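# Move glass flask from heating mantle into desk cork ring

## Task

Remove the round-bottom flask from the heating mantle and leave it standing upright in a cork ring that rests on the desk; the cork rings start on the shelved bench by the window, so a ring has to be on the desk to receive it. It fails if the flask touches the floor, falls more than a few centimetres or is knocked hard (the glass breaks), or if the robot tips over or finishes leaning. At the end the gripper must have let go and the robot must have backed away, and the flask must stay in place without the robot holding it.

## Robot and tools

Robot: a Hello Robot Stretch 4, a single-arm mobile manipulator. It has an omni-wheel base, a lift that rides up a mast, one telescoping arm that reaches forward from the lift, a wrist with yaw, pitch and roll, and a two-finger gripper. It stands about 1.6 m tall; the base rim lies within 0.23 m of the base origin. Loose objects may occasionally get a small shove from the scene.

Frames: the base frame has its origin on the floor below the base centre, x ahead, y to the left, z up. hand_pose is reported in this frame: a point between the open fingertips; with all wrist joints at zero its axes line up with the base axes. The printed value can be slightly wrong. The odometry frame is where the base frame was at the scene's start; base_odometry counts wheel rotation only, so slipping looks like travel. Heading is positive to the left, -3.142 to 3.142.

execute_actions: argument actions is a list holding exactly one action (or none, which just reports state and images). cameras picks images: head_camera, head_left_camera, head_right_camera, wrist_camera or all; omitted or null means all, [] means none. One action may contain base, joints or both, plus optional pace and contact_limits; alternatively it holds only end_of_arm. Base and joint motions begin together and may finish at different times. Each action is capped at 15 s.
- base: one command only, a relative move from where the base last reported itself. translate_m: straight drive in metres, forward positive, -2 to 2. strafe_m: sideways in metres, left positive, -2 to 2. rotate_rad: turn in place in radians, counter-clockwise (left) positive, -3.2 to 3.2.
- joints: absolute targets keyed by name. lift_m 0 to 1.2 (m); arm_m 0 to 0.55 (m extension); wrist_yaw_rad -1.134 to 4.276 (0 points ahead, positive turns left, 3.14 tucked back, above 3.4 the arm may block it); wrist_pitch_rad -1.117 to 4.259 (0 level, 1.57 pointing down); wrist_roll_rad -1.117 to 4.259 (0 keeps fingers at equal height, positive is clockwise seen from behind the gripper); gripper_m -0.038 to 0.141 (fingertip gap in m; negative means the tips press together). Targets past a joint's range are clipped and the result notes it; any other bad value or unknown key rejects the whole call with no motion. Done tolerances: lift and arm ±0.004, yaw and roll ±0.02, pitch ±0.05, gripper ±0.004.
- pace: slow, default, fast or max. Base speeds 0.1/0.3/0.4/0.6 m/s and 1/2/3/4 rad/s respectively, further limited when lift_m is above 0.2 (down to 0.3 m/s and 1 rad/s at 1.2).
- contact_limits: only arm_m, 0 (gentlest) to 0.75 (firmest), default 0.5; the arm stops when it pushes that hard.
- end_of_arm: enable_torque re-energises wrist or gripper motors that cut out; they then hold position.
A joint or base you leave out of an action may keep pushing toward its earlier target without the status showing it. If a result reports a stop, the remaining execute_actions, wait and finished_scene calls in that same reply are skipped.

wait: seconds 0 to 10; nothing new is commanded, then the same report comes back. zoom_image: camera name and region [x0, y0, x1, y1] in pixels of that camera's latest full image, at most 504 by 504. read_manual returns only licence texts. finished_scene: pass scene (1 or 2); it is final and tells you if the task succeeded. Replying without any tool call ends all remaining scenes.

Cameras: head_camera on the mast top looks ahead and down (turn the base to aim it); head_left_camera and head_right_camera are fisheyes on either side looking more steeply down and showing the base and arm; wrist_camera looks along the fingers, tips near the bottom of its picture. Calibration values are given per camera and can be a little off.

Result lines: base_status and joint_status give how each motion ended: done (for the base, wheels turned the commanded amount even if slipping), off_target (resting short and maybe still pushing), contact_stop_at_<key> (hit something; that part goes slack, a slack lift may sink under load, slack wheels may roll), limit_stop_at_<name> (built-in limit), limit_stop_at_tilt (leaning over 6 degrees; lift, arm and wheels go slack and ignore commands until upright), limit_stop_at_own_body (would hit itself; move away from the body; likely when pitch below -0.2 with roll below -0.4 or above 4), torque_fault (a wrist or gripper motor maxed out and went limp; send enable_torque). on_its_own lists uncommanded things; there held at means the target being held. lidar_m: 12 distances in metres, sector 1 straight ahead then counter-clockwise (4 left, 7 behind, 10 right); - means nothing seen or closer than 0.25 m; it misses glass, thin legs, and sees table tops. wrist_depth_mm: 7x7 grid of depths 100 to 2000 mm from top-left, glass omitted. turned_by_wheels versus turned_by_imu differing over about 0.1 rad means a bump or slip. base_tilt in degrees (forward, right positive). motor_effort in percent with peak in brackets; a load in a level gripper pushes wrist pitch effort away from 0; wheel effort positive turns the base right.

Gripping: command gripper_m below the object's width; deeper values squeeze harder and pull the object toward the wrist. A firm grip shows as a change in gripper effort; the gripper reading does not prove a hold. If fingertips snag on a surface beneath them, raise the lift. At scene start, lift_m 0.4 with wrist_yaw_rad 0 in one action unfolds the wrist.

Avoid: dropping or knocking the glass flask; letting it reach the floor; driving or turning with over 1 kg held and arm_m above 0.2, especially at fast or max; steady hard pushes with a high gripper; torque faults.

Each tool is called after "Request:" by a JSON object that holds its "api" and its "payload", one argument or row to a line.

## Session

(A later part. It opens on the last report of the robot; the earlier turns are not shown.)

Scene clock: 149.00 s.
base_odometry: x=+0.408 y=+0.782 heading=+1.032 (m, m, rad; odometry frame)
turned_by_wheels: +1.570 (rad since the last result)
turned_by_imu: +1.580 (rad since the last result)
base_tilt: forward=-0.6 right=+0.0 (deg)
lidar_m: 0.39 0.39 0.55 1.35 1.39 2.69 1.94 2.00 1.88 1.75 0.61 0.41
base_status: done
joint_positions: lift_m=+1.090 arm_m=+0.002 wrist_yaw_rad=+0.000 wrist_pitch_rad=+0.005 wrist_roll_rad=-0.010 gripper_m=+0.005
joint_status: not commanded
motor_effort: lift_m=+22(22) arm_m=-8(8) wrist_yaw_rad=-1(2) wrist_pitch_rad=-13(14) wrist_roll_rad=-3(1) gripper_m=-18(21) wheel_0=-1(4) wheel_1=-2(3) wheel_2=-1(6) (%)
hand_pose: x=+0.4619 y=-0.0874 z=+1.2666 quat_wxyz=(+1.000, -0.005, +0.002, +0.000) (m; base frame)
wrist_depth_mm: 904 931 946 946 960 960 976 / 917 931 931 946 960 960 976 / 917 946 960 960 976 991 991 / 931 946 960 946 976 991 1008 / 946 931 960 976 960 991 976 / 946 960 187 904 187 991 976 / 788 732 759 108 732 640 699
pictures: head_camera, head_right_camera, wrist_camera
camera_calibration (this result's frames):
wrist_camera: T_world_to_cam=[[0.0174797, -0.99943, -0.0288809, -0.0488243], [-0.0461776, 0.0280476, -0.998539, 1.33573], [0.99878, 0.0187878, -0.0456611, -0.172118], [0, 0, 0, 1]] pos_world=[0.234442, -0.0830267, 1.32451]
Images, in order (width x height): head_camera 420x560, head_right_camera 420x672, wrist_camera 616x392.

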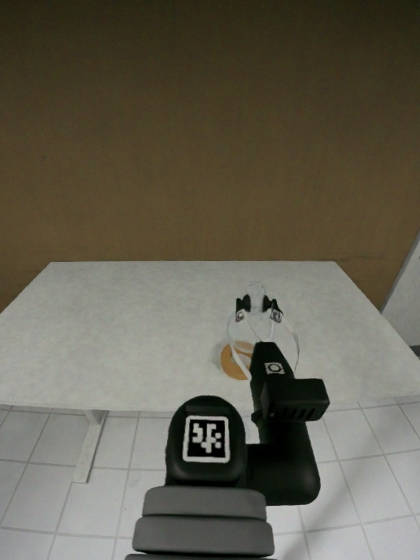

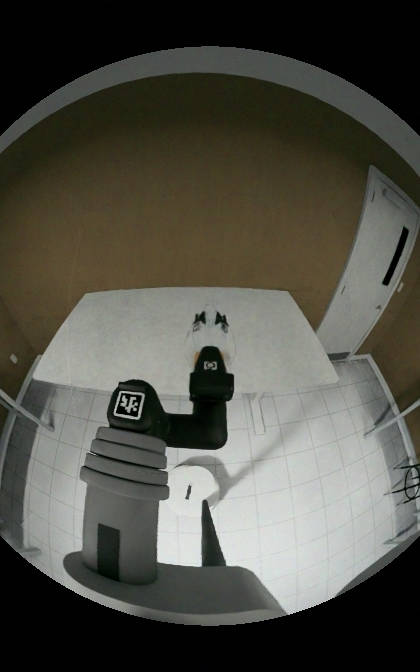

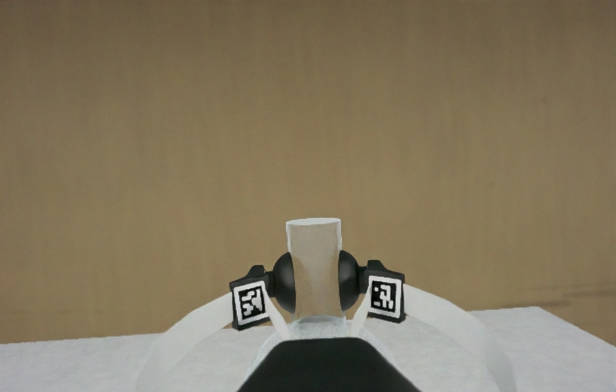

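Request:
{"api": "execute_actions", "payload": {
  "actions": [
    {"joints":{"arm_m":0.105,"lift_m":0.975},"pace":"slow"}
  ],
  "cameras": ["wrist_camera","head_right_camera","head_camera"]
}}

Request:
{"api": "zoom_image", "payload": {
  "camera": "head_right_camera",
  "region": [150,280,280,400]
}}

Request:
{"api": "zoom_image", "payload": {
  "camera": "head_camera",
  "region": [180,270,320,410]
}}

Scene clock: 159.37 s.
base_odometry: x=+0.408 y=+0.782 heading=+1.032 (m, m, rad; odometry frame)
turned_by_wheels: +0.000 (rad since the last result)
turned_by_imu: +0.001 (rad since the last result)
base_tilt: forward=-0.6 right=+0.1 (deg)
lidar_m: 0.38 0.42 0.52 1.37 1.38 2.69 1.94 2.01 1.88 1.73 0.64 0.41
base_status: not commanded
joint_positions: lift_m=+0.975 arm_m=+0.104 wrist_yaw_rad=+0.000 wrist_pitch_rad=+0.005 wrist_roll_rad=-0.010 gripper_m=+0.005
joint_status: all done
motor_effort: lift_m=+16(20) arm_m=+8(8) wrist_yaw_rad=-3(1) wrist_pitch_rad=-14(14) wrist_roll_rad=-3(2) gripper_m=-19(19) wheel_0=-2(1) wheel_1=-2(2) wheel_2=-1(1) (%)
hand_pose: x=+0.5629 y=-0.0874 z=+1.1521 quat_wxyz=(+1.000, -0.005, +0.002, +0.000) (m; base frame)
wrist_depth_mm: 809 820 842 854 842 854 878 / 831 820 842 842 866 866 878 / 831 842 842 854 866 878 891 / 842 854 854 866 878 878 891 / 831 866 854 866 878 904 891 / 820 778 187 621 187 668 654 / 554 504 521 108 504 439 477
pictures: head_camera, head_right_camera, wrist_camera
camera_calibration (this result's frames):
wrist_camera: T_world_to_cam=[[0.0174797, -0.99943, -0.0288808, -0.0538969], [-0.0461777, 0.0280474, -0.998539, 1.22608], [0.99878, 0.0187878, -0.0456611, -0.278256], [0, 0, 0, 1]] pos_world=[0.335476, -0.0830267, 1.21003]
Images, in order (width x height): head_camera 420x560, head_right_camera 420x672, wrist_camera 616x392.

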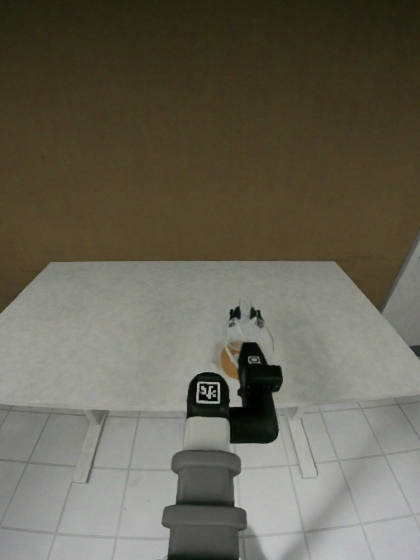

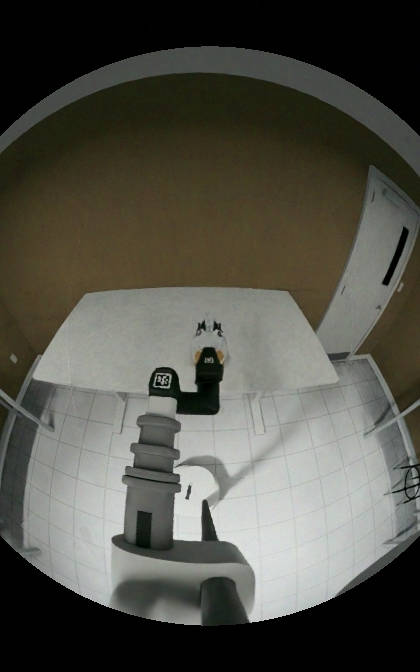

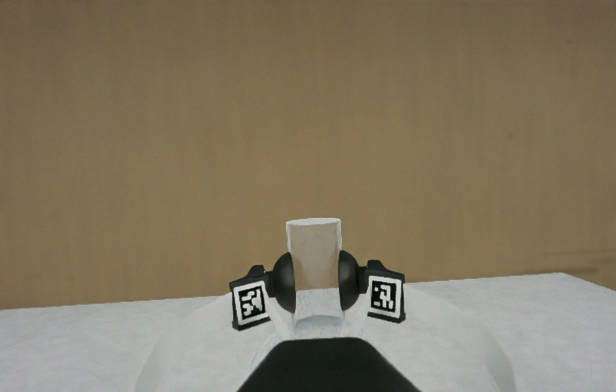

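Region (150, 280, 280, 400) of head_right_camera's 420x672 image, scaled by 3.877, with more detail than that image has; it fills the top 465 rows of this view, and the rest is white.

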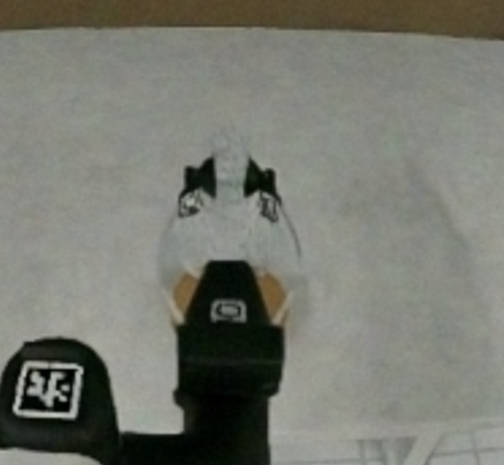

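Region (180, 270, 320, 410) of head_camera's 420x560 image, scaled by 3.600, with more detail than that image has.

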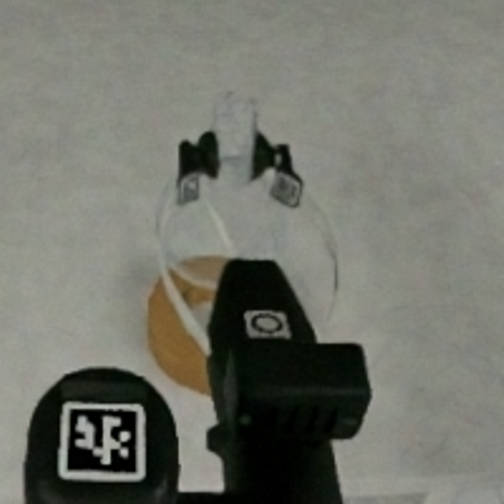

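Request:
{"api": "execute_actions", "payload": {
  "actions": [
    {"joints":{"arm_m":0.092,"lift_m":0.95},"pace":"slow"}
  ],
  "cameras": []
}}

Request:
{"api": "execute_actions", "payload": {
  "actions": [
    {"joints":{"lift_m":0.94},"pace":"slow"}
  ],
  "cameras": []
}}

Request:
{"api": "execute_actions", "payload": {
  "actions": [
    {"joints":{"lift_m":0.93},"pace":"slow"}
  ],
  "cameras": []
}}

Scene clock: 167.63 s.
base_odometry: x=+0.408 y=+0.782 heading=+1.032 (m, m, rad; odometry frame)
turned_by_wheels: +0.000 (rad since the last result)
turned_by_imu: +0.001 (rad since the last result)
base_tilt: forward=-0.6 right=+0.0 (deg)
lidar_m: 0.39 0.39 0.52 1.35 1.44 2.70 1.93 2.01 1.84 1.74 0.62 0.43
base_status: not commanded
joint_positions: lift_m=+0.950 arm_m=+0.093 wrist_yaw_rad=+0.000 wrist_pitch_rad=+0.005 wrist_roll_rad=-0.010 gripper_m=+0.005
joint_status: all done
motor_effort: lift_m=+16(15) arm_m=-8(8) wrist_yaw_rad=+0(1) wrist_pitch_rad=-15(13) wrist_roll_rad=-1(0) gripper_m=-20(18) wheel_0=-1(2) wheel_1=-2(2) wheel_2=-1(1) (%)
hand_pose: x=+0.5529 y=-0.0874 z=+1.1271 quat_wxyz=(+1.000, -0.005, +0.002, +0.000) (m; base frame)
wrist_depth_mm: 820 842 842 842 866 866 878 / 842 842 854 854 866 866 891 / 842 854 854 878 878 891 904 / 842 854 854 866 878 891 904 / 842 866 854 878 866 891 917 / 732 707 189 559 187 603 603 / 496 455 469 108 445 394 433
pictures: none
No camera images: the call's "cameras" was empty. Leave "cameras" out to get every camera's image.

Scene clock: 168.37 s.
base_odometry: x=+0.408 y=+0.782 heading=+1.032 (m, m, rad; odometry frame)
turned_by_wheels: +0.000 (rad since the last result)
turned_by_imu: +0.000 (rad since the last result)
base_tilt: forward=-0.6 right=+0.0 (deg)
lidar_m: 0.38 0.41 0.54 1.36 1.40 2.71 1.95 2.02 1.87 1.75 0.62 0.42
base_status: not commanded
joint_positions: lift_m=+0.940 arm_m=+0.093 wrist_yaw_rad=+0.000 wrist_pitch_rad=+0.005 wrist_roll_rad=-0.010 gripper_m=+0.005
joint_status: all done
motor_effort: lift_m=+16(15) arm_m=-8(8) wrist_yaw_rad=-2(1) wrist_pitch_rad=-15(13) wrist_roll_rad=+1(2) gripper_m=-17(19) wheel_0=-1(2) wheel_1=-2(2) wheel_2=-1(1) (%)
hand_pose: x=+0.5529 y=-0.0874 z=+1.1171 quat_wxyz=(+1.000, -0.005, +0.002, +0.000) (m; base frame)
wrist_depth_mm: 831 842 854 854 854 866 878 / 854 842 842 854 878 878 891 / 842 854 854 866 878 891 878 / 854 854 866 878 878 891 891 / 854 842 866 891 878 878 891 / 707 683 188 535 187 580 569 / 477 439 452 108 430 379 413
pictures: none
No camera images: the call's "cameras" was empty. Leave "cameras" out to get every camera's image.

Scene clock: 169.10 s.
base_odometry: x=+0.408 y=+0.782 heading=+1.032 (m, m, rad; odometry frame)
turned_by_wheels: +0.000 (rad since the last result)
turned_by_imu: +0.000 (rad since the last result)
base_tilt: forward=-0.7 right=+0.0 (deg)
lidar_m: 0.38 0.39 0.55 1.36 1.41 2.73 1.92 1.98 1.89 1.74 0.62 0.37
base_status: not commanded
joint_positions: lift_m=+0.931 arm_m=+0.093 wrist_yaw_rad=-0.001 wrist_pitch_rad=-0.005 wrist_roll_rad=-0.010 gripper_m=+0.005
joint_status: all done
motor_effort: lift_m=+12(16) arm_m=-8(8) wrist_yaw_rad=+2(1) wrist_pitch_rad=+15(12) wrist_roll_rad=-1(1) gripper_m=-19(18) wheel_0=-1(2) wheel_1=-2(2) wheel_2=-1(1) (%)
hand_pose: x=+0.5527 y=-0.0876 z=+1.1101 quat_wxyz=(+1.000, -0.005, -0.002, +0.000) (m; base frame)
wrist_depth_mm: 842 842 854 866 866 891 878 / 842 842 854 854 866 891 891 / 831 854 854 866 878 891 904 / 854 854 866 878 878 904 904 / 866 866 866 878 878 891 904 / 715 676 187 549 187 591 574 / 477 439 449 108 433 394 413
pictures: none
No camera images: the call's "cameras" was empty. Leave "cameras" out to get every camera's image.

Contact. Release.

Request:
{"api": "execute_actions", "payload": {
  "actions": [
    {"joints":{"gripper_m":0.09,"lift_m":0.937},"pace":"slow"}
  ],
  "cameras": []
}}

Request:
{"api": "execute_actions", "payload": {
  "actions": [
    {"base":{"translate_m":-0.4},"joints":{"arm_m":0.0}}
  ],
  "cameras": ["wrist_camera"]
}}

Scene clock: 175.93 s.
base_odometry: x=+0.408 y=+0.782 heading=+1.032 (m, m, rad; odometry frame)
turned_by_wheels: +0.000 (rad since the last result)
turned_by_imu: +0.001 (rad since the last result)
base_tilt: forward=-0.6 right=+0.1 (deg)
lidar_m: 0.38 0.41 0.55 1.37 1.43 2.72 1.94 2.04 1.91 1.75 0.61 0.42
base_status: not commanded
joint_positions: lift_m=+0.937 arm_m=+0.093 wrist_yaw_rad=-0.001 wrist_pitch_rad=+0.002 wrist_roll_rad=-0.010 gripper_m=+0.090
joint_status: all done
motor_effort: lift_m=+22(23) arm_m=-7(8) wrist_yaw_rad=+1(1) wrist_pitch_rad=-5(13) wrist_roll_rad=+0(0) gripper_m=+0(18) wheel_0=-2(2) wheel_1=-2(2) wheel_2=+0(1) (%)
hand_pose: x=+0.5527 y=-0.0876 z=+1.1144 quat_wxyz=(+1.000, -0.005, +0.001, +0.000) (m; base frame)
wrist_depth_mm: 831 842 854 854 878 866 866 / 831 842 842 866 866 866 878 / 854 842 866 866 866 878 878 / 842 842 854 878 878 878 891 / 854 866 866 891 891 891 904 / 699 676 198 627 512 539 564 / 473 439 452 108 430 397 410
pictures: none
No camera images: the call's "cameras" was empty. Leave "cameras" out to get every camera's image.

Scene clock: 178.73 s.
base_odometry: x=+0.203 y=+0.438 heading=+1.032 (m, m, rad; odometry frame)
turned_by_wheels: +0.000 (rad since the last result)
turned_by_imu: +0.002 (rad since the last result)
base_tilt: forward=-0.6 right=+0.0 (deg)
lidar_m: 0.76 0.83 1.07 1.35 1.39 2.27 1.55 1.59 1.91 1.77 1.83 0.82
base_status: done
joint_positions: lift_m=+0.937 arm_m=+0.002 wrist_yaw_rad=+0.000 wrist_pitch_rad=+0.002 wrist_roll_rad=-0.010 gripper_m=+0.090
joint_status: all done
joint sent to its limit — the command would take arm_m past its lower limit, so that joint was sent only as far as its limit.
motor_effort: lift_m=+22(22) arm_m=-8(11) wrist_yaw_rad=-2(0) wrist_pitch_rad=-7(7) wrist_roll_rad=-1(1) gripper_m=-2(0) wheel_0=+1(4) wheel_1=+0(7) wheel_2=-1(7) (%)
hand_pose: x=+0.4619 y=-0.0874 z=+1.1144 quat_wxyz=(+1.000, -0.005, +0.001, +0.000) (m; base frame)
wrist_depth_mm: 1281 1308 1308 1308 1336 1336 1397 / 1255 1308 1308 1308 1336 1336 1397 / 1308 1308 1336 1366 1366 1366 1366 / 1281 1308 1336 1336 1336 1397 1366 / 1308 1255 1182 1098 1060 991 1366 / 707 683 198 634 585 597 676 / 976 1336 1366 108 1397 1397 1430
pictures: wrist_camera
camera_calibration (this result's frames):
wrist_camera: T_world_to_cam=[[0.0175172, -0.999431, -0.0288353, -0.0533003], [-0.0435577, 0.0280495, -0.998657, 1.18263], [0.998897, 0.0187496, -0.0430416, -0.182036], [0, 0, 0, 1]] pos_world=[0.234282, -0.0830291, 1.17167]
Images, in order (width x height): wrist_camera 616x392.

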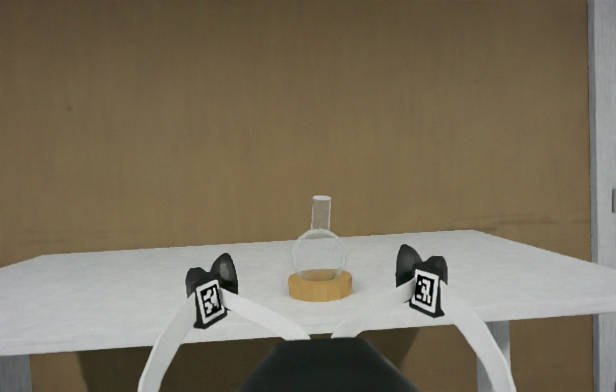

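Request:
{"api": "finished_scene", "payload": {
  "scene": 1
}}

The scene is finished: the task was done.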